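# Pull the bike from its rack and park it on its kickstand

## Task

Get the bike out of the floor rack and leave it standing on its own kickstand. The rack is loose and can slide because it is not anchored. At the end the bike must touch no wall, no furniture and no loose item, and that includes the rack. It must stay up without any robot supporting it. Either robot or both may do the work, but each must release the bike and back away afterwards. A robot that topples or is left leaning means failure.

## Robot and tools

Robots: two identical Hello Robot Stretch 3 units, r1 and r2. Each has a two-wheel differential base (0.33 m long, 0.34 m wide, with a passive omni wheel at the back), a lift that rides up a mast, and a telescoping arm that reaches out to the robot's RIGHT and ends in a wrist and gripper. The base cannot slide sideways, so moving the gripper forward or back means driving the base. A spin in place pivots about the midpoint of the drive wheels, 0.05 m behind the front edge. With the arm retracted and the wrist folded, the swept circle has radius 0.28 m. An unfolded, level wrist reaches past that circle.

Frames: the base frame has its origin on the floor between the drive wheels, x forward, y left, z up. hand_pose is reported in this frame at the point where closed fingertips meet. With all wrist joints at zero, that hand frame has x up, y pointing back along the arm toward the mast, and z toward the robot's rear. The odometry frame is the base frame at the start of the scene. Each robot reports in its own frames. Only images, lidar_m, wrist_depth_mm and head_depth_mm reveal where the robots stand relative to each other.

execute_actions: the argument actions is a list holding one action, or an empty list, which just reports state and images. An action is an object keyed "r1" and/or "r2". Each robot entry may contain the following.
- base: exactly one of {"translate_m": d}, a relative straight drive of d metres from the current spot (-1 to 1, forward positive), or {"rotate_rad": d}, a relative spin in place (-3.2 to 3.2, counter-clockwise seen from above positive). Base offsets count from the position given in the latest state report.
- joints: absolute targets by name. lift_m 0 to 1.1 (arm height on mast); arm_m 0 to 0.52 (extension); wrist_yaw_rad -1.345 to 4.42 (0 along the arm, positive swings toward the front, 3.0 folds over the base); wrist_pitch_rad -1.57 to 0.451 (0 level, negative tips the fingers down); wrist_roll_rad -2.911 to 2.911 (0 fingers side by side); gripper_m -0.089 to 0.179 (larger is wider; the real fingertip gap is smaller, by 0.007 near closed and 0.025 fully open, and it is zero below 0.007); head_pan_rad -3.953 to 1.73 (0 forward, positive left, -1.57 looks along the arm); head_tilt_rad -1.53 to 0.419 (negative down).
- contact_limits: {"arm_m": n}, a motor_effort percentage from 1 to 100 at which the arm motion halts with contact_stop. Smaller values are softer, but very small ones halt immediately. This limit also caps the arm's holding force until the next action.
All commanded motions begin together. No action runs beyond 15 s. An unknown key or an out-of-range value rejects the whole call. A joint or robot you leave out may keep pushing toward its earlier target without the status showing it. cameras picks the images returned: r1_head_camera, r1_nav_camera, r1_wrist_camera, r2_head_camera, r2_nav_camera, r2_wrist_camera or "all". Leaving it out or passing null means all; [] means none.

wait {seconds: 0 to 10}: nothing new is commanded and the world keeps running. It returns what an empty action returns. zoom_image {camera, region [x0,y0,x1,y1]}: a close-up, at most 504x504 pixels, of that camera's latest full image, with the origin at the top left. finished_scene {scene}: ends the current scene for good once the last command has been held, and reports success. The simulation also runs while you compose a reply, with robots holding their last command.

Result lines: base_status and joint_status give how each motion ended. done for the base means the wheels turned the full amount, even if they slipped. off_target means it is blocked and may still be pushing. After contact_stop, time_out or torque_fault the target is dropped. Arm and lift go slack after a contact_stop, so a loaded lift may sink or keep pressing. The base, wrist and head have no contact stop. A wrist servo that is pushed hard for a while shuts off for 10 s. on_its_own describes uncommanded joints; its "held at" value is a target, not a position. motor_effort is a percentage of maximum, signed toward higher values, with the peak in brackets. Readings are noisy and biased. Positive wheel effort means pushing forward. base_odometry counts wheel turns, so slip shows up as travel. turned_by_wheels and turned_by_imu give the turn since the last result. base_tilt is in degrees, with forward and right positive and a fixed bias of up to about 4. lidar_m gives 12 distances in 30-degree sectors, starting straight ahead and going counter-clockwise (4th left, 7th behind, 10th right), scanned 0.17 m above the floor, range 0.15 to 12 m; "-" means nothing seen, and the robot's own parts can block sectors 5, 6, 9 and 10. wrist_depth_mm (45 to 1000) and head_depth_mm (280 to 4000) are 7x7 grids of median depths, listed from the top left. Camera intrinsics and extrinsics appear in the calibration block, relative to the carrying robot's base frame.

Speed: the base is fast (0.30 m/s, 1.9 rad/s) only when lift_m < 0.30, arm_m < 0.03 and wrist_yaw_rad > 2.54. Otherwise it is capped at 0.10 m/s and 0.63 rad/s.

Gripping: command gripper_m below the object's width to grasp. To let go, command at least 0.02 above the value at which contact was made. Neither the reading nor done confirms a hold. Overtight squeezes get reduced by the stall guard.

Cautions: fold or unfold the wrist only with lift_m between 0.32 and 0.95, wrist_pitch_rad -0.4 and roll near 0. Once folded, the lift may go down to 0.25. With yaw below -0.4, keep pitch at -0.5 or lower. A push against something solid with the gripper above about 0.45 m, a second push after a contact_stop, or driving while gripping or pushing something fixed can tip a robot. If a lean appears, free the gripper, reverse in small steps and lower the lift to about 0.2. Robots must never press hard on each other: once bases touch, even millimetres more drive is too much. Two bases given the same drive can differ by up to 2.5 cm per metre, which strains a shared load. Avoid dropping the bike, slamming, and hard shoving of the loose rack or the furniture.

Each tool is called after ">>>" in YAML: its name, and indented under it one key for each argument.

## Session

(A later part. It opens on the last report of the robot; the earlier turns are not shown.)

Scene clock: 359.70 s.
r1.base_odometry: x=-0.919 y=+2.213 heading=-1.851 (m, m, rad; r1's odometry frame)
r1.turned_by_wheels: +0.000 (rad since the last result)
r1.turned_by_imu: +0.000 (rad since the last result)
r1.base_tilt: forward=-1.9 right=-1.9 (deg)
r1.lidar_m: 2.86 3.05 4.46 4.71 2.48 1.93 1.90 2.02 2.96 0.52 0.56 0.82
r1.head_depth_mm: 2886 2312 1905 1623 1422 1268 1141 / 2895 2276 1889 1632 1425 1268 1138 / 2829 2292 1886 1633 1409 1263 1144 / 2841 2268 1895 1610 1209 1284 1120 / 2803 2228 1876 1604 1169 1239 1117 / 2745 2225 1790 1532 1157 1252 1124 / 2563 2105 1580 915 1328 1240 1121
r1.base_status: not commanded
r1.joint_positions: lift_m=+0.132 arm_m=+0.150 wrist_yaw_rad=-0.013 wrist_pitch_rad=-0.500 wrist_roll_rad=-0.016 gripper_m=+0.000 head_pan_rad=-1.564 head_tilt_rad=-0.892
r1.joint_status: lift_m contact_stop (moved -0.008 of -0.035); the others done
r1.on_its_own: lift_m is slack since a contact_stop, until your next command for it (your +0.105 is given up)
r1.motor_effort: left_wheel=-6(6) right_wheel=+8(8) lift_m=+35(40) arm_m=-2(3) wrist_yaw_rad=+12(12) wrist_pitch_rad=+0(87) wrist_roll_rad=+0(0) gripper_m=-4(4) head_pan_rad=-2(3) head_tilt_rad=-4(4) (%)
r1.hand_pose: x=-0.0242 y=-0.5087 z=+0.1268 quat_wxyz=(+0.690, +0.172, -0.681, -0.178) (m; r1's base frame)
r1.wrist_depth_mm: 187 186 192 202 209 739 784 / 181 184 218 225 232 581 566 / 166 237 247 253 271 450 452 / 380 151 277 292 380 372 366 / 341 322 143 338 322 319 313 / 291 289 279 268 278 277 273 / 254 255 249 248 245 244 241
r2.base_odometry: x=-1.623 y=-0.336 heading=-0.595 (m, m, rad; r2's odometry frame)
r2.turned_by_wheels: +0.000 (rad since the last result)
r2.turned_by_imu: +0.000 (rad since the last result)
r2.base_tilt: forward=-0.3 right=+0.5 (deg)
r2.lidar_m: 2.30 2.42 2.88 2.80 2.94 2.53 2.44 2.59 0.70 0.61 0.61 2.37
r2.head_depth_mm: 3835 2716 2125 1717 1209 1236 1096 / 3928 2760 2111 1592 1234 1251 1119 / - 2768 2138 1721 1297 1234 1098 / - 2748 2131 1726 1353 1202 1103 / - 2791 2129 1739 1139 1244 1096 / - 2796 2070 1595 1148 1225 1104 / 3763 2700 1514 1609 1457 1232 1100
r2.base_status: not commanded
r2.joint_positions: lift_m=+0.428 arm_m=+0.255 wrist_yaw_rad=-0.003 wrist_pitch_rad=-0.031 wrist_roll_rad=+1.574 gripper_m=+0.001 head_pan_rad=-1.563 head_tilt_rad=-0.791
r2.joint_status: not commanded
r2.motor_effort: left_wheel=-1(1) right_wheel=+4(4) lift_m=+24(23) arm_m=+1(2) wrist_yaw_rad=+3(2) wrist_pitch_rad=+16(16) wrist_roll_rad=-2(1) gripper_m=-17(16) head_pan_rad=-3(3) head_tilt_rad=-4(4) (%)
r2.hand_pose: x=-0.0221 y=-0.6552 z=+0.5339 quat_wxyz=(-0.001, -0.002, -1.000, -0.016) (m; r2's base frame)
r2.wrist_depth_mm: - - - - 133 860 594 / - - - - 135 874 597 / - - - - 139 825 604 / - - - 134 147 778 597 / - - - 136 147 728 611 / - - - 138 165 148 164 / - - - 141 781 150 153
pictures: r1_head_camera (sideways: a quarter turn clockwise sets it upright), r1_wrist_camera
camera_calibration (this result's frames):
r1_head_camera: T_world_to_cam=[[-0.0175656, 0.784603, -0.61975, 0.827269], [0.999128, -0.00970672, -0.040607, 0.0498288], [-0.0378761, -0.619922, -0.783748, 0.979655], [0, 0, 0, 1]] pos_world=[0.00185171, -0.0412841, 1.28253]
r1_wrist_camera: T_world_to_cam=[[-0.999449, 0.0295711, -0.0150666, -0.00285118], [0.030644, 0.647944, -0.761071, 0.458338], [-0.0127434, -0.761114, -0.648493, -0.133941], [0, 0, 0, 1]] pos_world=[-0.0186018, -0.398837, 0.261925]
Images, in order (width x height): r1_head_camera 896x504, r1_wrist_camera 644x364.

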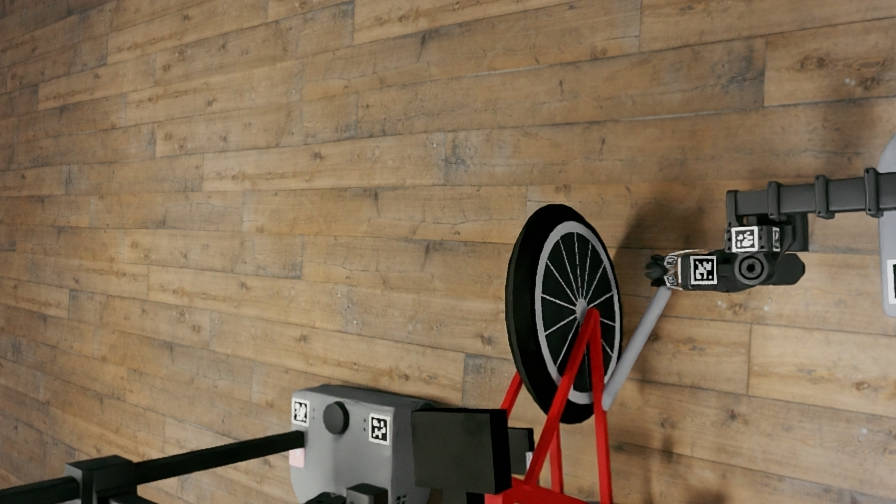

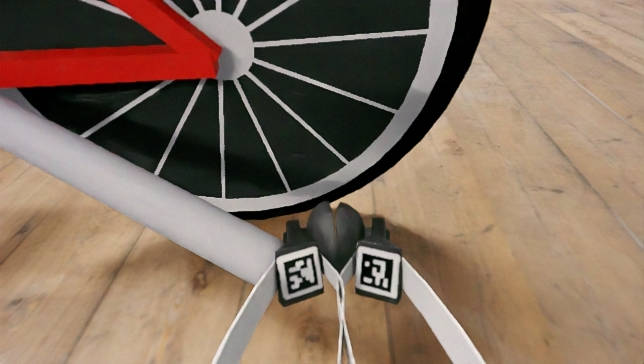

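>>> execute_actions:
  actions:
    - {"r1":{"base":{"translate_m":0.08},"joints":{"lift_m":0.10}}}
  cameras: ["r1_head_camera","r1_wrist_camera"]

Scene clock: 365.80 s.
r1.base_odometry: x=-0.941 y=+2.136 heading=-1.851 (m, m, rad; r1's odometry frame)
r1.turned_by_wheels: +0.000 (rad since the last result)
r1.turned_by_imu: +0.000 (rad since the last result)
r1.base_tilt: forward=-2.0 right=-1.8 (deg)
r1.lidar_m: 2.78 2.96 4.33 4.70 2.59 2.01 1.98 2.11 0.65 0.61 0.76 0.81
r1.head_depth_mm: 2878 2324 1926 1648 1437 1270 1136 / 2872 2260 1915 1640 1424 1261 1135 / 2849 2276 1883 1610 1344 1262 1153 / 2838 2252 1859 1612 1185 1276 1112 / 2799 2262 1870 1576 1169 1260 1130 / 2768 2180 1626 913 1320 1246 1120 / 1257 1348 1005 936 1187 1239 1119
r1.base_status: done
r1.joint_positions: lift_m=+0.100 arm_m=+0.150 wrist_yaw_rad=-0.003 wrist_pitch_rad=-0.513 wrist_roll_rad=-0.016 gripper_m=+0.000 head_pan_rad=-1.564 head_tilt_rad=-0.892
r1.joint_status: all done
r1.motor_effort: left_wheel=-1(9) right_wheel=+0(28) lift_m=+27(31) arm_m=-1(3) wrist_yaw_rad=+4(38) wrist_pitch_rad=+5(11) wrist_roll_rad=+0(0) gripper_m=-2(6) head_pan_rad=-3(2) head_tilt_rad=-4(4) (%)
r1.hand_pose: x=-0.0222 y=-0.5065 z=+0.0922 quat_wxyz=(+0.689, +0.180, -0.679, -0.179) (m; r1's base frame)
r1.wrist_depth_mm: 195 157 194 200 205 210 570 / 557 212 216 224 229 237 483 / 429 397 245 252 258 371 380 / 350 347 323 289 316 320 316 / 294 290 285 - 279 276 270 / 254 250 247 232 241 239 235 / 222 221 218 217 215 211 209
r2.base_odometry: x=-1.623 y=-0.336 heading=-0.595 (m, m, rad; r2's odometry frame)
r2.turned_by_wheels: +0.000 (rad since the last result)
r2.turned_by_imu: +0.001 (rad since the last result)
r2.base_tilt: forward=-0.3 right=+0.5 (deg)
r2.lidar_m: 2.30 2.42 2.88 2.80 2.94 2.53 2.44 2.58 0.69 0.61 0.61 2.36
r2.head_depth_mm: 3854 2773 2101 1717 1211 1241 1092 / - 2759 2103 1589 1237 1248 1116 / - 2800 2112 1717 1308 1241 1092 / - 2758 2121 1730 1224 1223 1097 / - 2777 2135 1568 1129 1249 1102 / - 2689 1654 1518 1158 1237 1109 / 3620 2794 2143 1692 1462 1232 1110
r2.base_status: not commanded
r2.joint_positions: lift_m=+0.428 arm_m=+0.255 wrist_yaw_rad=+0.004 wrist_pitch_rad=-0.031 wrist_roll_rad=+1.574 gripper_m=+0.001 head_pan_rad=-1.563 head_tilt_rad=-0.791
r2.joint_status: not commanded
r2.motor_effort: left_wheel=+0(2) right_wheel=-1(4) lift_m=+24(24) arm_m=+1(1) wrist_yaw_rad=-2(3) wrist_pitch_rad=+16(16) wrist_roll_rad=-2(2) gripper_m=-16(16) head_pan_rad=-3(3) head_tilt_rad=-3(3) (%)
r2.hand_pose: x=-0.0205 y=-0.6552 z=+0.5339 quat_wxyz=(-0.001, +0.002, -1.000, -0.016) (m; r2's base frame)
r2.wrist_depth_mm: - - - - 132 857 592 / - - - - 135 864 589 / - - - - 138 808 600 / - - - 134 147 777 592 / - - - 136 146 145 603 / - - - 138 156 148 166 / - - - 141 664 151 153
pictures: r1_head_camera (sideways: a quarter turn clockwise sets it upright), r1_wrist_camera
camera_calibration (this result's frames):
r1_head_camera: T_world_to_cam=[[-0.0175657, 0.784603, -0.61975, 0.82727], [0.999128, -0.00970661, -0.040607, 0.0498288], [-0.0378761, -0.619923, -0.783748, 0.979655], [0, 0, 0, 1]] pos_world=[0.00185172, -0.0412841, 1.28253]
r1_wrist_camera: T_world_to_cam=[[-0.999687, 0.0201607, -0.0148434, -0.00617248], [0.024447, 0.658301, -0.752357, 0.434841], [-0.00539661, -0.752485, -0.658588, -0.14924], [0, 0, 0, 1]] pos_world=[-0.0176065, -0.398433, 0.228777]
Images, in order (width x height): r1_head_camera 896x504, r1_wrist_camera 644x364.

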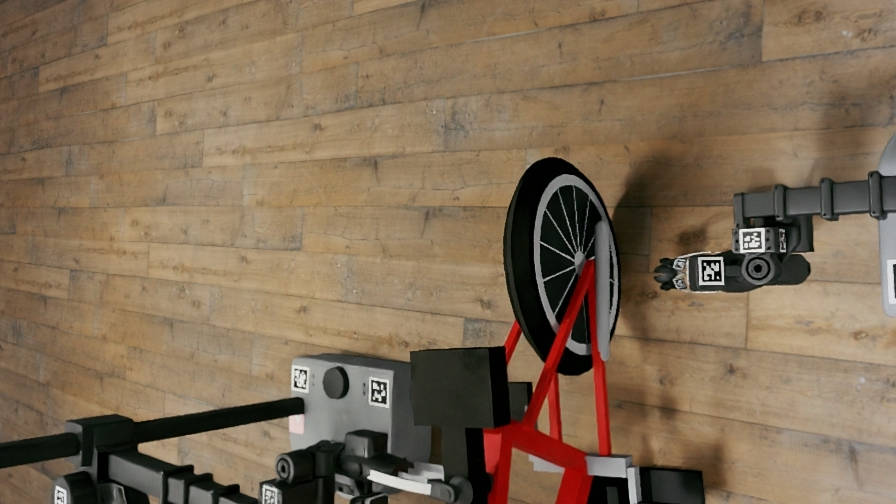

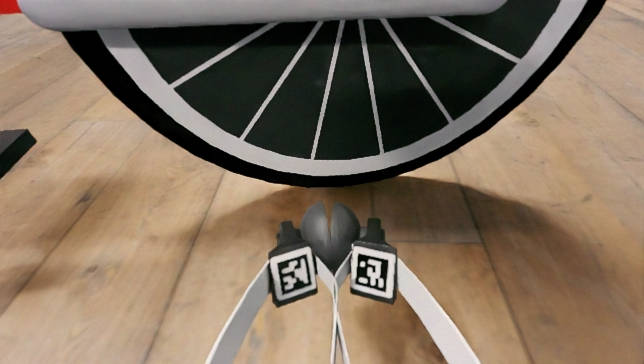

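>>> execute_actions:
  actions:
    - {"r1":{"base":{"translate_m":-0.035},"joints":{"lift_m":0.14,"arm_m":0.1,"wrist_pitch_rad":0}}}
  cameras: []

>>> execute_actions:
  actions:
    - {"r1":{"joints":{"arm_m":0.18}}}
  cameras: []

>>> execute_actions:
  actions:
    - {"r1":{"joints":{"lift_m":0.135,"wrist_pitch_rad":-0.6,"arm_m":0.165}}}
  cameras: ["r1_head_camera","r1_wrist_camera"]

Scene clock: 384.20 s.
r1.base_odometry: x=-0.931 y=+2.170 heading=-1.851 (m, m, rad; r1's odometry frame)
r1.turned_by_wheels: +0.000 (rad since the last result)
r1.turned_by_imu: +0.001 (rad since the last result)
r1.base_tilt: forward=-2.0 right=-1.9 (deg)
r1.lidar_m: 2.82 3.00 4.38 4.71 2.55 1.98 1.95 2.07 0.65 0.61 0.63 0.81
r1.head_depth_mm: 2903 2275 1902 1637 1430 1276 1139 / 2851 2288 1892 1624 1430 1261 1139 / 2859 2277 1882 1620 1370 1266 1149 / 2843 2264 1867 1623 1189 1274 1108 / 2786 2226 1863 1608 1144 1254 1129 / 2795 2214 1663 937 1327 1248 1123 / 1269 2040 1517 960 1249 1248 1113
r1.base_status: done
r1.joint_positions: lift_m=+0.140 arm_m=+0.100 wrist_yaw_rad=-0.003 wrist_pitch_rad=-0.028 wrist_roll_rad=-0.016 gripper_m=+0.000 head_pan_rad=-1.564 head_tilt_rad=-0.892
r1.joint_status: all done
r1.motor_effort: left_wheel=+0(6) right_wheel=+0(4) lift_m=+43(45) arm_m=-2(0) wrist_yaw_rad=+3(4) wrist_pitch_rad=+11(11) wrist_roll_rad=+0(0) gripper_m=-2(1) head_pan_rad=-3(3) head_tilt_rad=-4(4) (%)
r1.hand_pose: x=-0.0221 y=-0.5008 z=+0.2473 quat_wxyz=(+0.713, +0.009, -0.701, -0.011) (m; r1's base frame)
r1.wrist_depth_mm: 285 - 964 260 - - - / - 300 250 256 265 - - / - 263 259 268 270 - - / - 270 269 277 283 906 - / 349 278 280 - 300 618 697 / 530 297 296 308 315 505 512 / 446 435 314 318 329 414 411
r2.base_odometry: x=-1.623 y=-0.336 heading=-0.595 (m, m, rad; r2's odometry frame)
r2.turned_by_wheels: +0.000 (rad since the last result)
r2.turned_by_imu: +0.001 (rad since the last result)
r2.base_tilt: forward=-0.4 right=+0.5 (deg)
r2.lidar_m: 2.30 2.41 2.87 2.80 2.94 2.53 2.45 2.59 0.70 0.61 0.61 2.36
r2.head_depth_mm: 3946 2704 2089 1698 1221 1246 1091 / 3908 2781 2120 1601 1231 1236 1112 / - 2776 2101 1728 1309 1235 1101 / - 2802 2108 1741 1230 1219 1098 / - 2784 2122 1624 1127 1252 1105 / - 2802 1707 1533 1154 1229 1108 / 3584 2729 2015 1660 1454 1224 1107
r2.base_status: not commanded
r2.joint_positions: lift_m=+0.428 arm_m=+0.255 wrist_yaw_rad=+0.004 wrist_pitch_rad=-0.031 wrist_roll_rad=+1.574 gripper_m=+0.001 head_pan_rad=-1.563 head_tilt_rad=-0.791
r2.joint_status: not commanded
r2.motor_effort: left_wheel=+0(1) right_wheel=-1(0) lift_m=+24(23) arm_m=+1(1) wrist_yaw_rad=-2(3) wrist_pitch_rad=+16(16) wrist_roll_rad=-2(2) gripper_m=-16(17) head_pan_rad=-3(3) head_tilt_rad=-4(3) (%)
r2.hand_pose: x=-0.0205 y=-0.6552 z=+0.5339 quat_wxyz=(-0.001, +0.002, -1.000, -0.016) (m; r2's base frame)
r2.wrist_depth_mm: - - - - 132 851 593 / - - - - 135 872 596 / - - - - 138 810 593 / - - - 133 146 778 603 / - - - 136 146 145 607 / - - - 139 156 148 166 / - - - 141 570 151 153
pictures: none
No camera images: the call's "cameras" was empty. Leave "cameras" out to get every camera's image.

Scene clock: 386.00 s.
r1.base_odometry: x=-0.931 y=+2.170 heading=-1.851 (m, m, rad; r1's odometry frame)
r1.turned_by_wheels: +0.000 (rad since the last result)
r1.turned_by_imu: +0.000 (rad since the last result)
r1.base_tilt: forward=-2.0 right=-1.9 (deg)
r1.lidar_m: 2.81 3.00 4.40 4.73 2.54 1.98 1.95 2.07 0.65 0.61 0.63 0.81
r1.head_depth_mm: 2903 2289 1915 1638 1429 1273 1136 / 2876 2295 1890 1625 1435 1269 1142 / 2857 2251 1881 1619 1375 1285 1151 / 2832 2241 1873 1606 1200 - 1132 / 2800 2230 1875 1602 1146 1259 1127 / 2794 2226 1661 939 1326 1251 1122 / 1268 2037 1506 962 1251 1248 1122
r1.base_status: not commanded
r1.joint_positions: lift_m=+0.140 arm_m=+0.180 wrist_yaw_rad=-0.002 wrist_pitch_rad=-0.027 wrist_roll_rad=-0.016 gripper_m=+0.000 head_pan_rad=-1.564 head_tilt_rad=-0.892
r1.joint_status: all done
r1.motor_effort: left_wheel=+0(1) right_wheel=+0(0) lift_m=+43(43) arm_m=+3(0) wrist_yaw_rad=+2(4) wrist_pitch_rad=+11(11) wrist_roll_rad=+0(0) gripper_m=-3(2) head_pan_rad=-3(3) head_tilt_rad=-3(4) (%)
r1.hand_pose: x=-0.0221 y=-0.5801 z=+0.2474 quat_wxyz=(+0.713, +0.009, -0.701, -0.011) (m; r1's base frame)
r1.wrist_depth_mm: - - 173 175 187 - - / - 175 177 181 185 - - / 185 179 183 188 192 199 - / 193 168 191 196 201 206 - / 194 196 191 - 209 216 708 / 203 203 206 217 223 227 516 / 170 169 169 167 165 241 412
r2.base_odometry: x=-1.623 y=-0.336 heading=-0.595 (m, m, rad; r2's odometry frame)
r2.turned_by_wheels: +0.000 (rad since the last result)
r2.turned_by_imu: +0.000 (rad since the last result)
r2.base_tilt: forward=-0.3 right=+0.5 (deg)
r2.lidar_m: 2.30 2.42 2.87 2.80 2.95 2.52 2.44 2.59 0.69 0.61 0.61 2.37
r2.head_depth_mm: 3971 2732 2087 1716 1205 1241 1095 / 3956 2734 2130 1605 1224 1246 1115 / - 2757 2127 1709 1299 1239 1103 / - 2802 2125 1746 1222 1233 1103 / - 2765 2118 1621 1133 1249 1099 / - 2757 1715 1558 1149 1230 1104 / 3513 2717 2017 1643 1461 1235 1110
r2.base_status: not commanded
r2.joint_positions: lift_m=+0.428 arm_m=+0.255 wrist_yaw_rad=+0.004 wrist_pitch_rad=-0.031 wrist_roll_rad=+1.574 gripper_m=+0.001 head_pan_rad=-1.563 head_tilt_rad=-0.791
r2.joint_status: not commanded
r2.motor_effort: left_wheel=-1(1) right_wheel=-1(1) lift_m=+24(23) arm_m=+1(1) wrist_yaw_rad=-2(2) wrist_pitch_rad=+16(16) wrist_roll_rad=-2(2) gripper_m=-16(16) head_pan_rad=-3(3) head_tilt_rad=-3(3) (%)
r2.hand_pose: x=-0.0205 y=-0.6552 z=+0.5339 quat_wxyz=(-0.001, +0.002, -1.000, -0.016) (m; r2's base frame)
r2.wrist_depth_mm: - - - - 132 853 590 / - - - - 135 889 590 / - - - - 138 804 601 / - - - 133 147 756 598 / - - - 136 146 145 606 / - - - 138 156 148 165 / - - - 141 684 151 152
pictures: none
No camera images: the call's "cameras" was empty. Leave "cameras" out to get every camera's image.

Scene clock: 387.77 s.
r1.base_odometry: x=-0.931 y=+2.170 heading=-1.851 (m, m, rad; r1's odometry frame)
r1.turned_by_wheels: +0.000 (rad since the last result)
r1.turned_by_imu: +0.000 (rad since the last result)
r1.base_tilt: forward=-2.0 right=-1.9 (deg)
r1.lidar_m: 2.82 2.99 4.39 4.71 2.55 1.98 1.94 2.07 0.65 0.53 0.63 0.81
r1.head_depth_mm: 2918 2294 1905 1644 1424 1267 1141 / 2793 2296 1877 1630 1424 1268 1137 / 2804 2280 1864 1609 1383 1277 1157 / 2821 2265 1887 1600 1206 1299 1127 / 2802 2233 1891 1601 1158 1234 1131 / 2778 2217 1651 937 1338 1250 1129 / 1268 2056 1523 959 1233 1249 1122
r1.base_status: not commanded
r1.joint_positions: lift_m=+0.135 arm_m=+0.165 wrist_yaw_rad=-0.004 wrist_pitch_rad=-0.603 wrist_roll_rad=-0.015 gripper_m=+0.000 head_pan_rad=-1.564 head_tilt_rad=-0.892
r1.joint_status: all done
r1.motor_effort: left_wheel=-1(2) right_wheel=+1(5) lift_m=+26(38) arm_m=+1(3) wrist_yaw_rad=+4(5) wrist_pitch_rad=+1(96) wrist_roll_rad=+0(1) gripper_m=-2(3) head_pan_rad=-2(2) head_tilt_rad=-4(4) (%)
r1.hand_pose: x=-0.0224 y=-0.5072 z=+0.1090 quat_wxyz=(+0.680, +0.210, -0.670, -0.210) (m; r1's base frame)
r1.wrist_depth_mm: 156 158 163 195 201 208 576 / 195 208 214 221 229 247 456 / 140 231 247 257 267 382 379 / 344 136 296 304 328 328 325 / 303 136 292 - 290 287 280 / 267 263 129 248 256 255 253 / 239 238 227 223 231 229 227
r2.base_odometry: x=-1.623 y=-0.336 heading=-0.595 (m, m, rad; r2's odometry frame)
r2.turned_by_wheels: +0.000 (rad since the last result)
r2.turned_by_imu: +0.000 (rad since the last result)
r2.base_tilt: forward=-0.4 right=+0.5 (deg)
r2.lidar_m: 2.30 2.41 2.87 2.79 2.94 2.54 2.45 2.59 0.69 0.61 0.61 2.36
r2.head_depth_mm: 3897 2728 2109 1707 1212 1240 1087 / 3891 2730 2118 1590 1228 1239 1111 / - 2753 2128 1725 1305 1230 1095 / - 2778 2132 1736 1356 1201 1098 / - 2799 2141 1623 1131 1255 1106 / - 2776 1705 1562 1150 1230 1107 / 3653 2696 2021 1647 1452 1236 1104
r2.base_status: not commanded
r2.joint_positions: lift_m=+0.428 arm_m=+0.255 wrist_yaw_rad=+0.000 wrist_pitch_rad=-0.031 wrist_roll_rad=+1.574 gripper_m=+0.001 head_pan_rad=-1.563 head_tilt_rad=-0.791
r2.joint_status: not commanded
r2.motor_effort: left_wheel=-1(1) right_wheel=+1(1) lift_m=+23(23) arm_m=+1(1) wrist_yaw_rad=+1(2) wrist_pitch_rad=+16(16) wrist_roll_rad=-2(2) gripper_m=-16(16) head_pan_rad=-3(4) head_tilt_rad=-4(3) (%)
r2.hand_pose: x=-0.0214 y=-0.6552 z=+0.5339 quat_wxyz=(-0.001, +0.000, -1.000, -0.016) (m; r2's base frame)
r2.wrist_depth_mm: - - - - 132 856 591 / - - - - 135 850 590 / - - - - 139 819 602 / - - - 133 147 768 603 / - - - 136 146 145 603 / - - - 138 166 148 165 / - - - 141 709 150 152
pictures: r1_head_camera (sideways: a quarter turn clockwise sets it upright), r1_wrist_camera
camera_calibration (this result's frames):
r1_head_camera: T_world_to_cam=[[-0.0175656, 0.784603, -0.61975, 0.827269], [0.999128, -0.00970672, -0.040607, 0.0498288], [-0.0378761, -0.619922, -0.783748, 0.979655], [0, 0, 0, 1]] pos_world=[0.00185171, -0.0412841, 1.28253]
r1_wrist_camera: T_world_to_cam=[[-0.999632, 0.0231518, -0.0141053, -0.00465529], [0.0264854, 0.722936, -0.690407, 0.473982], [-0.0057869, -0.690527, -0.723284, -0.100307], [0, 0, 0, 1]] pos_world=[-0.0177876, -0.411816, 0.254624]
Images, in order (width x height): r1_head_camera 896x504, r1_wrist_camera 644x364.

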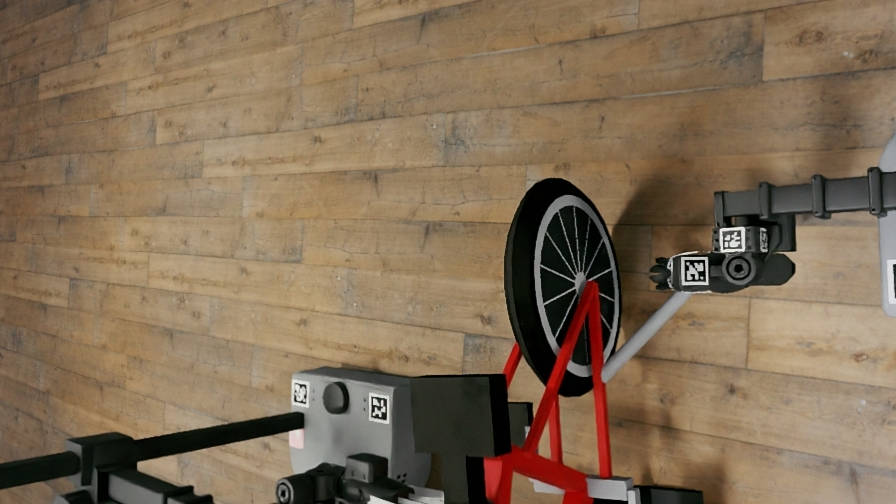

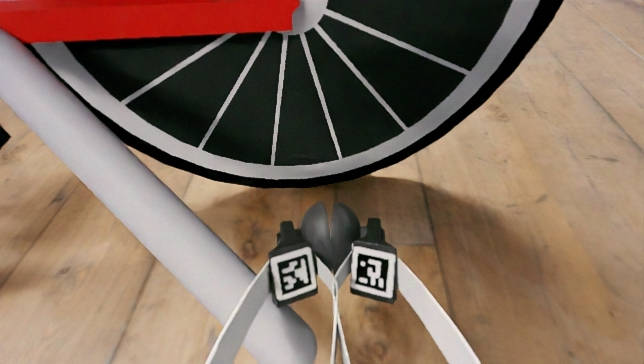

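>>> execute_actions:
  actions:
    - {"r1":{"base":{"translate_m":0.07}}}
  cameras: ["r1_head_camera","r1_wrist_camera"]

Scene clock: 392.60 s.
r1.base_odometry: x=-0.951 y=+2.103 heading=-1.851 (m, m, rad; r1's odometry frame)
r1.turned_by_wheels: +0.000 (rad since the last result)
r1.turned_by_imu: +0.000 (rad since the last result)
r1.base_tilt: forward=-2.0 right=-1.9 (deg)
r1.lidar_m: 2.74 2.94 4.29 4.68 2.64 2.05 2.02 2.14 0.64 0.53 0.74 0.81
r1.head_depth_mm: 2871 2267 1908 1640 1430 1269 1137 / 2862 2300 1879 1634 1433 1263 1136 / 2822 2259 1884 1632 1222 1288 1152 / 2836 2258 1886 1612 1168 1304 1125 / 2803 2248 1867 1502 1170 1230 1132 / 2678 2157 1592 938 1328 1241 1124 / 1250 1202 993 958 1186 1222 1120
r1.base_status: done
r1.joint_positions: lift_m=+0.135 arm_m=+0.165 wrist_yaw_rad=-0.003 wrist_pitch_rad=-0.610 wrist_roll_rad=-0.015 gripper_m=+0.000 head_pan_rad=-1.564 head_tilt_rad=-0.892
r1.joint_status: not commanded
r1.motor_effort: left_wheel=-1(6) right_wheel=+0(6) lift_m=+27(26) arm_m=+1(1) wrist_yaw_rad=+4(4) wrist_pitch_rad=+4(4) wrist_roll_rad=-1(0) gripper_m=-1(4) head_pan_rad=-2(3) head_tilt_rad=-4(4) (%)
r1.hand_pose: x=-0.0222 y=-0.5060 z=+0.1074 quat_wxyz=(+0.679, +0.213, -0.669, -0.212) (m; r1's base frame)
r1.wrist_depth_mm: 151 149 159 192 198 203 210 / 491 154 210 217 225 232 415 / 382 378 244 251 261 276 373 / 339 323 336 317 312 325 318 / 134 292 296 - 289 281 281 / 132 258 262 246 255 254 250 / 130 236 233 234 230 227 225
r2.base_odometry: x=-1.623 y=-0.336 heading=-0.595 (m, m, rad; r2's odometry frame)
r2.turned_by_wheels: +0.000 (rad since the last result)
r2.turned_by_imu: +0.001 (rad since the last result)
r2.base_tilt: forward=-0.4 right=+0.5 (deg)
r2.lidar_m: 2.30 2.42 2.87 2.80 2.94 2.53 2.44 2.59 0.69 0.61 0.61 2.36
r2.head_depth_mm: 3893 2742 2112 1713 1205 1246 1103 / 3875 2744 2126 1591 1232 1249 1117 / - 2787 2121 1731 1299 1240 1100 / - 2736 2149 1724 1354 1201 1097 / - 2794 2156 1553 1127 1252 1103 / - 2679 1536 1553 1151 1235 1107 / 3875 2828 2148 1741 1456 1233 1106
r2.base_status: not commanded
r2.joint_positions: lift_m=+0.428 arm_m=+0.255 wrist_yaw_rad=+0.001 wrist_pitch_rad=-0.031 wrist_roll_rad=+1.574 gripper_m=+0.001 head_pan_rad=-1.563 head_tilt_rad=-0.791
r2.joint_status: not commanded
r2.motor_effort: left_wheel=-1(1) right_wheel=+2(2) lift_m=+24(24) arm_m=+1(1) wrist_yaw_rad=+0(2) wrist_pitch_rad=+16(16) wrist_roll_rad=-2(2) gripper_m=-16(17) head_pan_rad=-3(3) head_tilt_rad=-4(3) (%)
r2.hand_pose: x=-0.0211 y=-0.6553 z=+0.5339 quat_wxyz=(-0.001, +0.001, -1.000, -0.016) (m; r2's base frame)
r2.wrist_depth_mm: - - - - 132 864 587 / - - - - 135 876 599 / - - - - 138 821 601 / - - - 134 147 777 606 / - - - 135 146 145 604 / - - - 138 155 148 165 / - - - 141 533 151 152
pictures: r1_head_camera (sideways: a quarter turn clockwise sets it upright), r1_wrist_camera
camera_calibration (this result's frames):
r1_head_camera: T_world_to_cam=[[-0.0175656, 0.784603, -0.61975, 0.827269], [0.999128, -0.00970672, -0.040607, 0.0498288], [-0.0378761, -0.619922, -0.783748, 0.979655], [0, 0, 0, 1]] pos_world=[0.00185171, -0.0412841, 1.28253]
r1_wrist_camera: T_world_to_cam=[[-0.999655, 0.0222456, -0.0139593, -0.00497686], [0.0257682, 0.728144, -0.68494, 0.474061], [-0.00507255, -0.685064, -0.728466, -0.0972005], [0, 0, 0, 1]] pos_world=[-0.0176839, -0.411663, 0.253827]
Images, in order (width x height): r1_head_camera 896x504, r1_wrist_camera 644x364.

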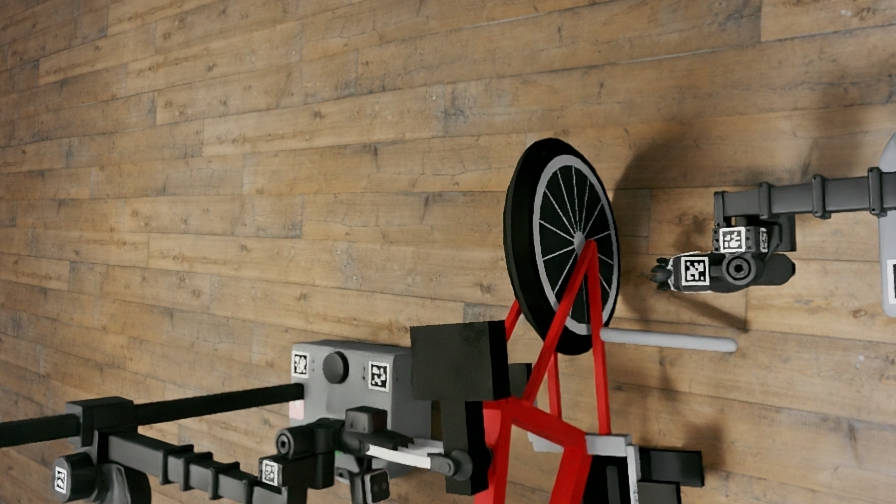

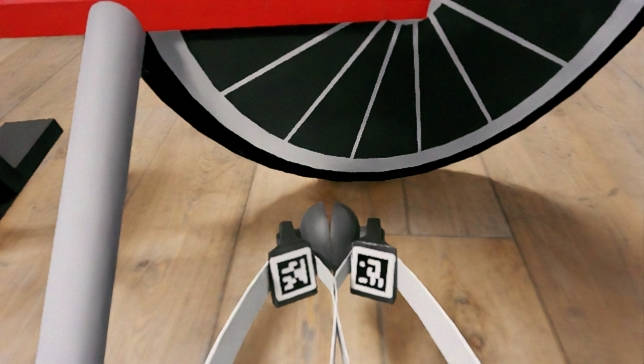

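>>> execute_actions:
  actions:
    - {"r1":{"joints":{"arm_m":0,"lift_m":0.2,"wrist_pitch_rad":-0.4,"head_pan_rad":-1.0}},"r2":{"base":{"translate_m":0.12},"joints":{"head_pan_rad":-1.9}}}
  cameras: ["r1_head_camera","r1_nav_camera","r2_head_camera"]

Scene clock: 403.87 s.
r1.base_odometry: x=-0.951 y=+2.103 heading=-1.851 (m, m, rad; r1's odometry frame)
r1.turned_by_wheels: +0.000 (rad since the last result)
r1.turned_by_imu: +0.001 (rad since the last result)
r1.base_tilt: forward=-2.0 right=-1.9 (deg)
r1.lidar_m: 2.74 2.93 4.29 4.70 2.64 2.05 2.02 2.14 0.64 0.53 0.73 0.80
r1.head_depth_mm: 2939 1248 1516 1474 1077 1213 1136 / 2870 2290 1584 933 1114 1250 1137 / 2801 2292 1878 1529 1343 1239 1167 / 2832 2256 1829 1550 1264 1262 1131 / 2814 2221 1858 1129 1305 1251 1127 / 2764 2226 1863 1221 1376 1247 1123 / 2730 2223 1841 1345 1404 1249 1118
r1.base_status: not commanded
r1.joint_positions: lift_m=+0.200 arm_m=+0.003 wrist_yaw_rad=-0.002 wrist_pitch_rad=-0.423 wrist_roll_rad=-0.015 gripper_m=+0.000 head_pan_rad=-1.007 head_tilt_rad=-0.892
r1.joint_status: all done
joint sent to its limit — the command would take r1.arm_m past its lower limit, so that joint was sent only as far as its limit.
r1.motor_effort: left_wheel=-1(1) right_wheel=+0(0) lift_m=+43(46) arm_m=-2(2) wrist_yaw_rad=+2(3) wrist_pitch_rad=+8(9) wrist_roll_rad=-1(0) gripper_m=-2(1) head_pan_rad=+3(30) head_tilt_rad=-4(4) (%)
r1.hand_pose: x=-0.0220 y=-0.3720 z=+0.2112 quat_wxyz=(+0.696, +0.149, -0.686, -0.148) (m; r1's base frame)
r1.wrist_depth_mm: - - 486 318 335 345 - / 339 402 358 345 362 383 859 / 309 657 397 397 407 589 653 / 397 548 539 452 460 527 520 / 424 471 442 - 445 440 429 / 388 394 384 365 374 373 368 / 346 343 334 335 329 323 321
r2.base_odometry: x=-1.524 y=-0.403 heading=-0.595 (m, m, rad; r2's odometry frame)
r2.turned_by_wheels: +0.000 (rad since the last result)
r2.turned_by_imu: -0.022 (rad since the last result)
r2.base_tilt: forward=-0.4 right=+0.5 (deg)
r2.lidar_m: 2.18 2.28 2.88 2.79 2.92 2.67 2.56 2.70 0.73 0.59 0.60 2.26
r2.head_depth_mm: 3472 2771 2123 1714 1436 1242 1094 / 3970 2720 2144 1711 1382 1241 1105 / - 2757 2127 1127 1329 1259 - / - 2777 2135 1678 1295 1228 1099 / - 2755 2135 1737 1154 1204 1103 / - 2774 2135 1733 1015 1203 1111 / - 2772 2145 1468 1422 1108 1106
r2.base_status: done
r2.joint_positions: lift_m=+0.428 arm_m=+0.255 wrist_yaw_rad=-0.100 wrist_pitch_rad=-0.034 wrist_roll_rad=+1.574 gripper_m=+0.001 head_pan_rad=-1.893 head_tilt_rad=-0.791
r2.joint_status: all done
r2.on_its_own: wrist_yaw_rad is held at -0.094, not at your +0.000, by its stall guard, which is not easing now
r2.motor_effort: left_wheel=-1(18) right_wheel=+5(51) lift_m=+24(24) arm_m=+0(1) wrist_yaw_rad=+5(60) wrist_pitch_rad=+18(18) wrist_roll_rad=-2(2) gripper_m=-17(17) head_pan_rad=-3(28) head_tilt_rad=-3(4) (%)
r2.hand_pose: x=-0.0469 y=-0.6539 z=+0.5331 quat_wxyz=(-0.002, -0.050, -0.999, -0.017) (m; r2's base frame)
r2.wrist_depth_mm: - - - - 139 791 584 / - - - 132 145 723 592 / - - - 132 167 140 598 / - - - 132 - 140 172 / - - - 131 909 140 142 / - - - 132 142 143 141 / - - - 131 142 645 108
pictures: r1_head_camera (sideways: a quarter turn clockwise sets it upright), r1_nav_camera (sideways: a quarter turn counterclockwise sets it upright), r2_head_camera (sideways: a quarter turn clockwise sets it upright)
camera_calibration (this result's frames):
r1_head_camera: T_world_to_cam=[[-0.429597, 0.656778, -0.61975, 0.829783], [0.853306, 0.519827, -0.040607, 0.0507183], [0.295493, -0.546281, -0.783748, 0.977622], [0, 0, 0, 1]] pos_world=[0.0243134, -0.0372921, 1.28253]
r1_nav_camera: T_world_to_cam=[[0.359733, -0.659206, 0.660333, -0.814029], [-0.851943, -0.520668, -0.0556613, 0.129723], [0.380506, -0.542543, -0.748907, 0.9223], [0, 0, 0, 1]] pos_world=[0.0524086, 0.0313171, 1.23547]
r2_head_camera: T_world_to_cam=[[0.281678, 0.685323, -0.671558, 0.889271], [0.933686, -0.357055, 0.0272513, -0.0370737], [-0.221107, -0.6347, -0.740451, 0.926121], [0, 0, 0, 1]] pos_world=[-0.0111011, -0.0348662, 1.28395]
Images, in order (width x height): r1_head_camera 896x504, r1_nav_camera 672x504, r2_head_camera 896x504.

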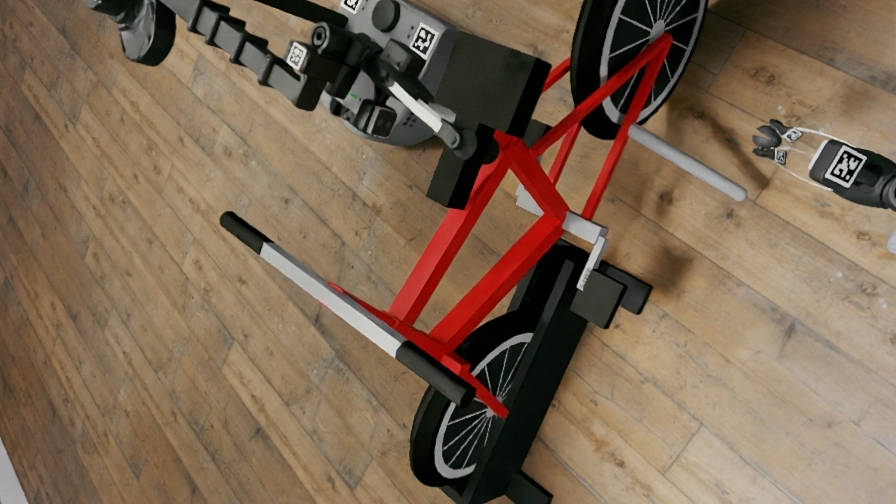

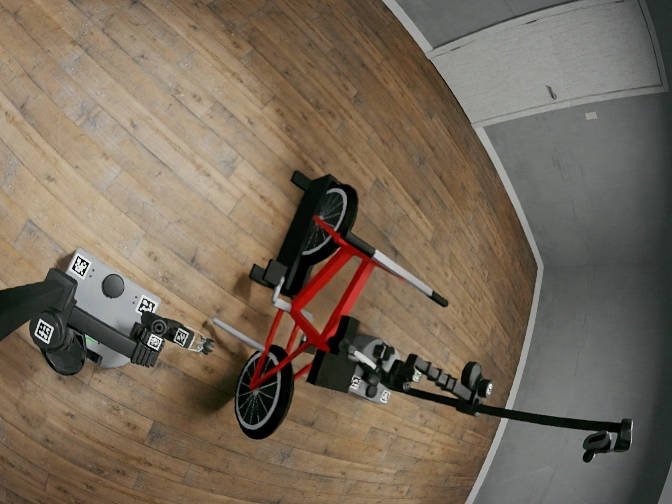

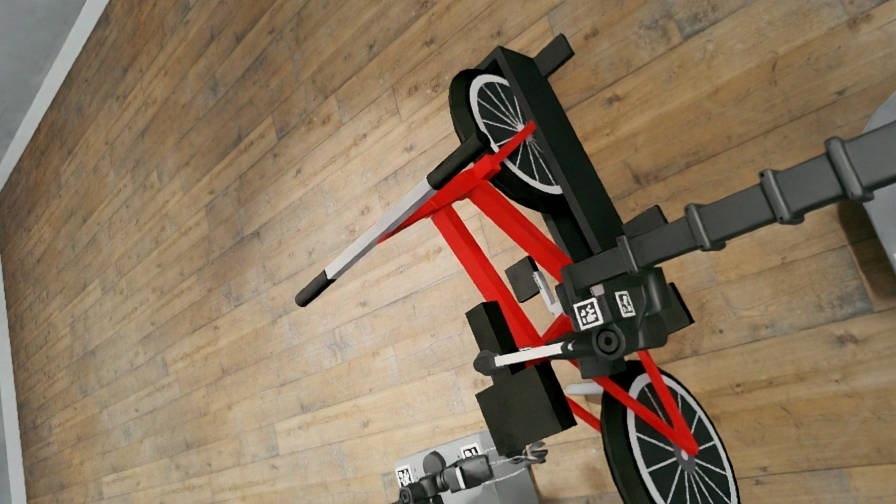

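>>> execute_actions:
  actions:
    - {"r1":{"base":{"translate_m":0.2},"joints":{"lift_m":0.15,"wrist_pitch_rad":-0.1}}}
  cameras: ["r1_head_camera","r1_wrist_camera"]

Scene clock: 418.40 s.
r1.base_odometry: x=-1.006 y=+1.911 heading=-1.851 (m, m, rad; r1's odometry frame)
r1.turned_by_wheels: +0.000 (rad since the last result)
r1.turned_by_imu: +0.000 (rad since the last result)
r1.base_tilt: forward=-1.9 right=-1.8 (deg)
r1.lidar_m: 2.55 2.72 3.99 4.70 2.90 2.25 2.21 2.35 0.54 0.54 0.63 0.79
r1.head_depth_mm: 2915 2296 1912 1509 977 1212 1140 / 2835 2284 1871 1615 1195 1258 1137 / 2807 2287 1881 924 1252 1217 1157 / 2809 2271 1877 1609 1221 1255 1134 / 2773 2234 1872 1609 1321 1257 1126 / 2727 2207 1841 1596 1352 1254 1121 / 2787 2209 1867 1593 1399 1234 1117
r1.base_status: done
r1.joint_positions: lift_m=+0.150 arm_m=+0.003 wrist_yaw_rad=-0.002 wrist_pitch_rad=-0.127 wrist_roll_rad=-0.015 gripper_m=+0.000 head_pan_rad=-1.007 head_tilt_rad=-0.892
r1.joint_status: all done
r1.motor_effort: left_wheel=+0(6) right_wheel=+0(5) lift_m=+27(39) arm_m=-2(2) wrist_yaw_rad=+2(2) wrist_pitch_rad=+10(11) wrist_roll_rad=-1(0) gripper_m=-2(3) head_pan_rad=+3(3) head_tilt_rad=-4(4) (%)
r1.hand_pose: x=-0.0220 y=-0.3993 z=+0.2327 quat_wxyz=(+0.711, +0.045, -0.700, -0.046) (m; r1's base frame)
r1.wrist_depth_mm: 301 - - - - 329 331 / - 325 - - - 337 353 / 330 - 351 470 369 358 373 / 343 897 430 423 351 381 398 / 352 233 364 - 420 409 420 / 369 372 389 444 442 433 450 / 383 391 386 393 385 366 372
r2.base_odometry: x=-1.524 y=-0.403 heading=-0.595 (m, m, rad; r2's odometry frame)
r2.turned_by_wheels: +0.000 (rad since the last result)
r2.turned_by_imu: +0.001 (rad since the last result)
r2.base_tilt: forward=-0.4 right=+0.5 (deg)
r2.lidar_m: 2.18 2.27 2.89 2.80 2.91 2.67 2.56 2.68 0.73 0.59 0.60 2.26
r2.head_depth_mm: 3512 2751 2100 1708 1448 1250 1095 / 3890 2750 2132 1715 1384 1247 1101 / - 2749 2102 1129 1322 1261 - / - 2790 2116 1666 1292 1227 1105 / - 2782 2136 1729 1149 1206 1104 / - 2812 2142 1378 1017 1195 1102 / - 2697 1462 1567 1458 1110 1111
r2.base_status: not commanded
r2.joint_positions: lift_m=+0.428 arm_m=+0.255 wrist_yaw_rad=-0.100 wrist_pitch_rad=-0.034 wrist_roll_rad=+1.574 gripper_m=+0.001 head_pan_rad=-1.893 head_tilt_rad=-0.791
r2.joint_status: not commanded
r2.on_its_own: wrist_yaw_rad is held at -0.094, not at your +0.000, by its stall guard, which is not easing now
r2.motor_effort: left_wheel=-2(1) right_wheel=+5(4) lift_m=+24(24) arm_m=+0(0) wrist_yaw_rad=+5(5) wrist_pitch_rad=+18(18) wrist_roll_rad=-1(2) gripper_m=-17(18) head_pan_rad=-4(3) head_tilt_rad=-2(4) (%)
r2.hand_pose: x=-0.0469 y=-0.6539 z=+0.5331 quat_wxyz=(-0.002, -0.050, -0.999, -0.017) (m; r2's base frame)
r2.wrist_depth_mm: - - - - 139 799 595 / - - - 132 146 716 600 / - - - 132 166 140 589 / - - - 132 608 140 172 / - - - 132 906 140 141 / - - - 132 143 143 141 / - - - 131 143 829 107
pictures: r1_head_camera (sideways: a quarter turn clockwise sets it upright), r1_wrist_camera
camera_calibration (this result's frames):
r1_head_camera: T_world_to_cam=[[-0.429748, 0.656679, -0.61975, 0.829784], [0.853186, 0.520024, -0.040607, 0.050719], [0.295619, -0.546212, -0.783748, 0.977621], [0, 0, 0, 1]] pos_world=[0.024322, -0.0372879, 1.28253]
r1_wrist_camera: T_world_to_cam=[[-0.9997, 0.0123016, -0.0211886, -0.00774793], [0.0240437, 0.326326, -0.944952, 0.382215], [-0.00471, -0.945177, -0.326523, -0.130291], [0, 0, 0, 1]] pos_world=[-0.0175491, -0.247779, 0.318467]
Images, in order (width x height): r1_head_camera 896x504, r1_wrist_camera 644x364.

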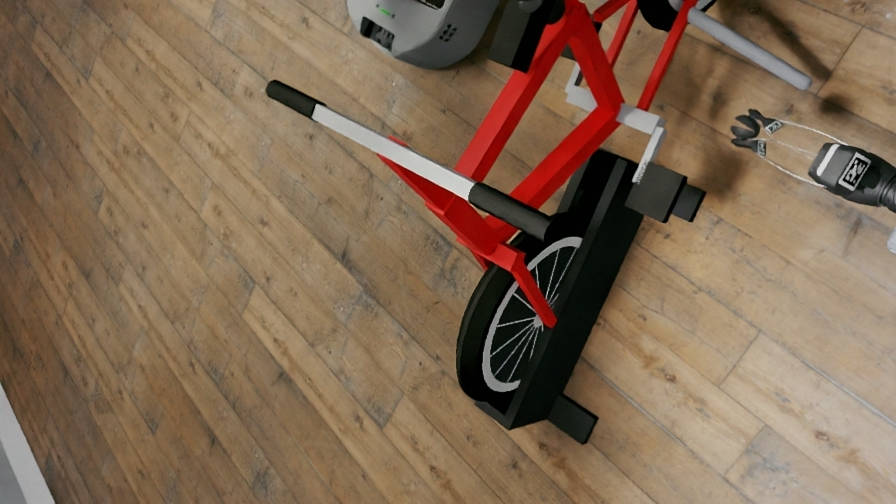

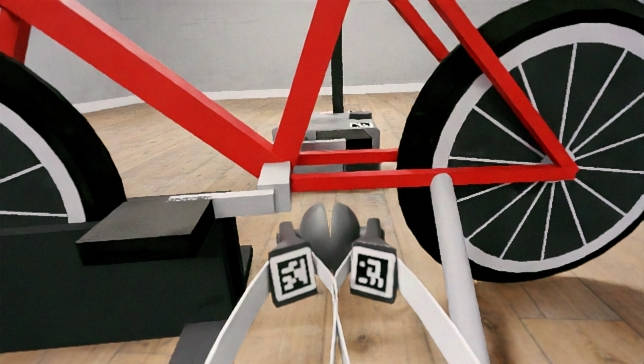

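>>> execute_actions:
  actions:
    - {"r1":{"base":{"translate_m":0.05},"joints":{"lift_m":0.07,"wrist_pitch_rad":-0.6,"arm_m":0.12}},"r2":{"joints":{"arm_m":0.2,"wrist_yaw_rad":-0.05}}}
  cameras: ["r1_head_camera","r1_wrist_camera","r2_head_camera"]

Scene clock: 431.40 s.
r1.base_odometry: x=-1.020 y=+1.863 heading=-1.851 (m, m, rad; r1's odometry frame)
r1.turned_by_wheels: +0.000 (rad since the last result)
r1.turned_by_imu: +0.001 (rad since the last result)
r1.base_tilt: forward=-2.0 right=-1.8 (deg)
r1.lidar_m: 2.49 2.66 3.90 4.68 2.96 2.30 2.26 2.41 0.56 0.58 0.59 0.77
r1.head_depth_mm: 2911 2302 1866 1526 1204 1256 1123 / 2848 2262 1894 923 1219 1237 1152 / 2847 2285 1899 1578 1207 1234 1131 / 2806 2254 1892 1605 1229 1259 1129 / 2799 2255 1858 1612 1325 1247 1127 / 2772 2223 1842 1599 1351 1253 1118 / 2740 2189 1851 1591 1394 1243 1115
r1.base_status: done
r1.joint_positions: lift_m=+0.070 arm_m=+0.120 wrist_yaw_rad=-0.002 wrist_pitch_rad=-0.611 wrist_roll_rad=-0.015 gripper_m=+0.000 head_pan_rad=-1.007 head_tilt_rad=-0.892
r1.joint_status: all done
r1.motor_effort: left_wheel=+0(6) right_wheel=+0(4) lift_m=+26(26) arm_m=+3(1) wrist_yaw_rad=+2(2) wrist_pitch_rad=+4(9) wrist_roll_rad=+0(0) gripper_m=-2(3) head_pan_rad=+3(2) head_tilt_rad=-4(4) (%)
r1.hand_pose: x=-0.0220 y=-0.4607 z=+0.0423 quat_wxyz=(+0.679, +0.214, -0.669, -0.212) (m; r1's base frame)
r1.wrist_depth_mm: 190 193 366 448 432 428 253 / 212 216 294 351 344 341 306 / 238 241 253 292 287 280 278 / 257 223 234 248 245 241 238 / 222 210 213 - 213 210 208 / 196 193 193 184 188 187 185 / 176 176 174 171 169 169 166
r2.base_odometry: x=-1.524 y=-0.403 heading=-0.595 (m, m, rad; r2's odometry frame)
r2.turned_by_wheels: +0.000 (rad since the last result)
r2.turned_by_imu: +0.001 (rad since the last result)
r2.base_tilt: forward=-0.4 right=+0.5 (deg)
r2.lidar_m: 2.19 2.27 2.89 2.79 2.91 2.67 2.56 1.01 0.69 0.58 0.58 2.26
r2.head_depth_mm: 3450 2723 2096 1702 1447 1250 1099 / 3881 2767 2109 1695 1375 1240 1105 / - 2769 2140 1098 1299 1274 - / - 2752 2129 1683 1276 1200 1099 / - 2793 2147 1682 1004 1218 1096 / - 2843 2132 1512 874 1194 1105 / - 2676 2084 1600 1423 1064 1109
r2.base_status: not commanded
r2.joint_positions: lift_m=+0.427 arm_m=+0.201 wrist_yaw_rad=-0.048 wrist_pitch_rad=-0.029 wrist_roll_rad=+1.574 gripper_m=+0.001 head_pan_rad=-1.893 head_tilt_rad=-0.791
r2.joint_status: all done
r2.motor_effort: left_wheel=+0(4) right_wheel=+0(16) lift_m=+26(26) arm_m=-10(10) wrist_yaw_rad=-1(20) wrist_pitch_rad=+15(18) wrist_roll_rad=-2(1) gripper_m=-18(18) head_pan_rad=-3(3) head_tilt_rad=-4(4) (%)
r2.hand_pose: x=-0.0337 y=-0.6009 z=+0.5343 quat_wxyz=(-0.001, -0.024, -1.000, -0.015) (m; r2's base frame)
r2.wrist_depth_mm: - - - - 141 821 343 / - - - 130 145 645 545 / - - - 131 163 447 557 / - - - 132 817 148 169 / - - - 133 177 149 155 / - - - 134 150 152 527 / - - - 132 - 830 117
pictures: r1_head_camera (sideways: a quarter turn clockwise sets it upright), r1_wrist_camera, r2_head_camera (sideways: a quarter turn clockwise sets it upright)
camera_calibration (this result's frames):
r1_head_camera: T_world_to_cam=[[-0.429775, 0.656661, -0.61975, 0.829784], [0.853164, 0.520059, -0.040607, 0.0507191], [0.295641, -0.5462, -0.783748, 0.977621], [0, 0, 0, 1]] pos_world=[0.0243235, -0.0372872, 1.28253]
r1_wrist_camera: T_world_to_cam=[[-0.999675, 0.0213265, -0.0139488, -0.00713488], [0.0250939, 0.728539, -0.684544, 0.396656], [-0.00443669, -0.684672, -0.728838, -0.113424], [0, 0, 0, 1]] pos_world=[-0.0175894, -0.366486, 0.188761]
r2_head_camera: T_world_to_cam=[[0.281686, 0.68532, -0.671558, 0.889271], [0.933682, -0.357066, 0.0272513, -0.0370737], [-0.221114, -0.634698, -0.740451, 0.926121], [0, 0, 0, 1]] pos_world=[-0.0111014, -0.034866, 1.28395]
Images, in order (width x height): r1_head_camera 896x504, r1_wrist_camera 644x364, r2_head_camera 896x504.

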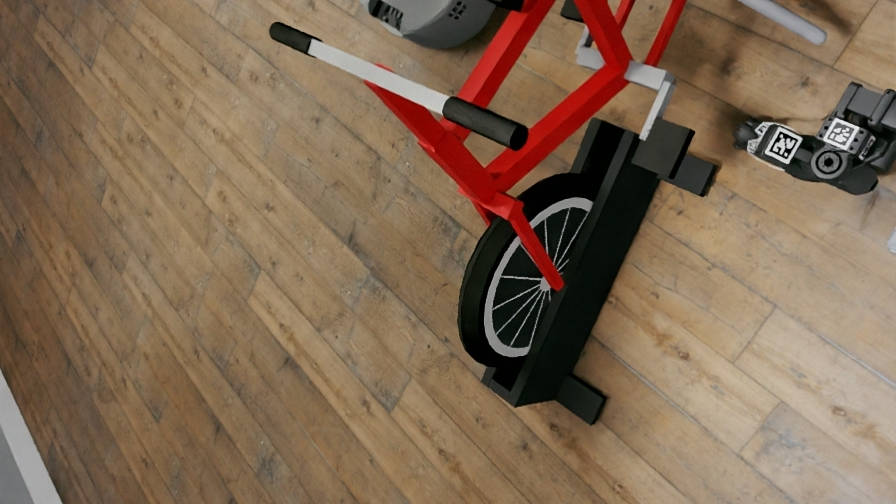

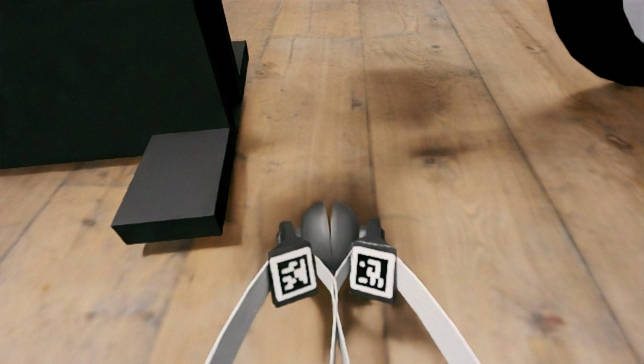

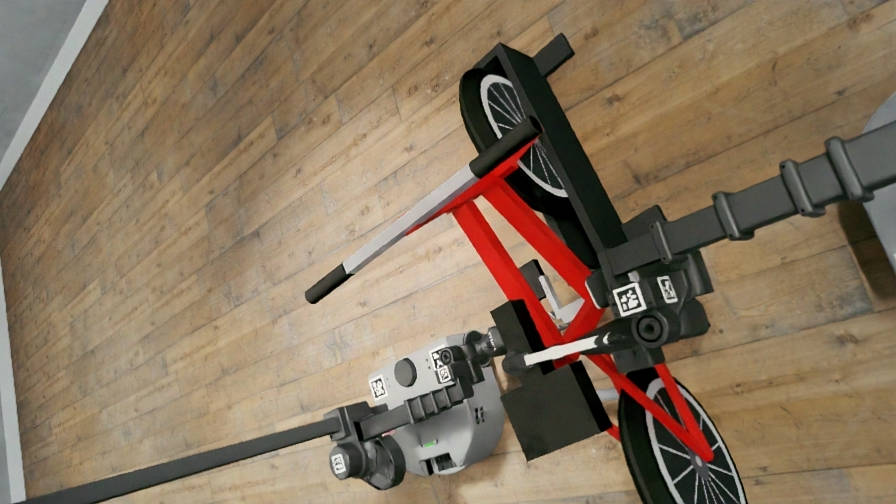

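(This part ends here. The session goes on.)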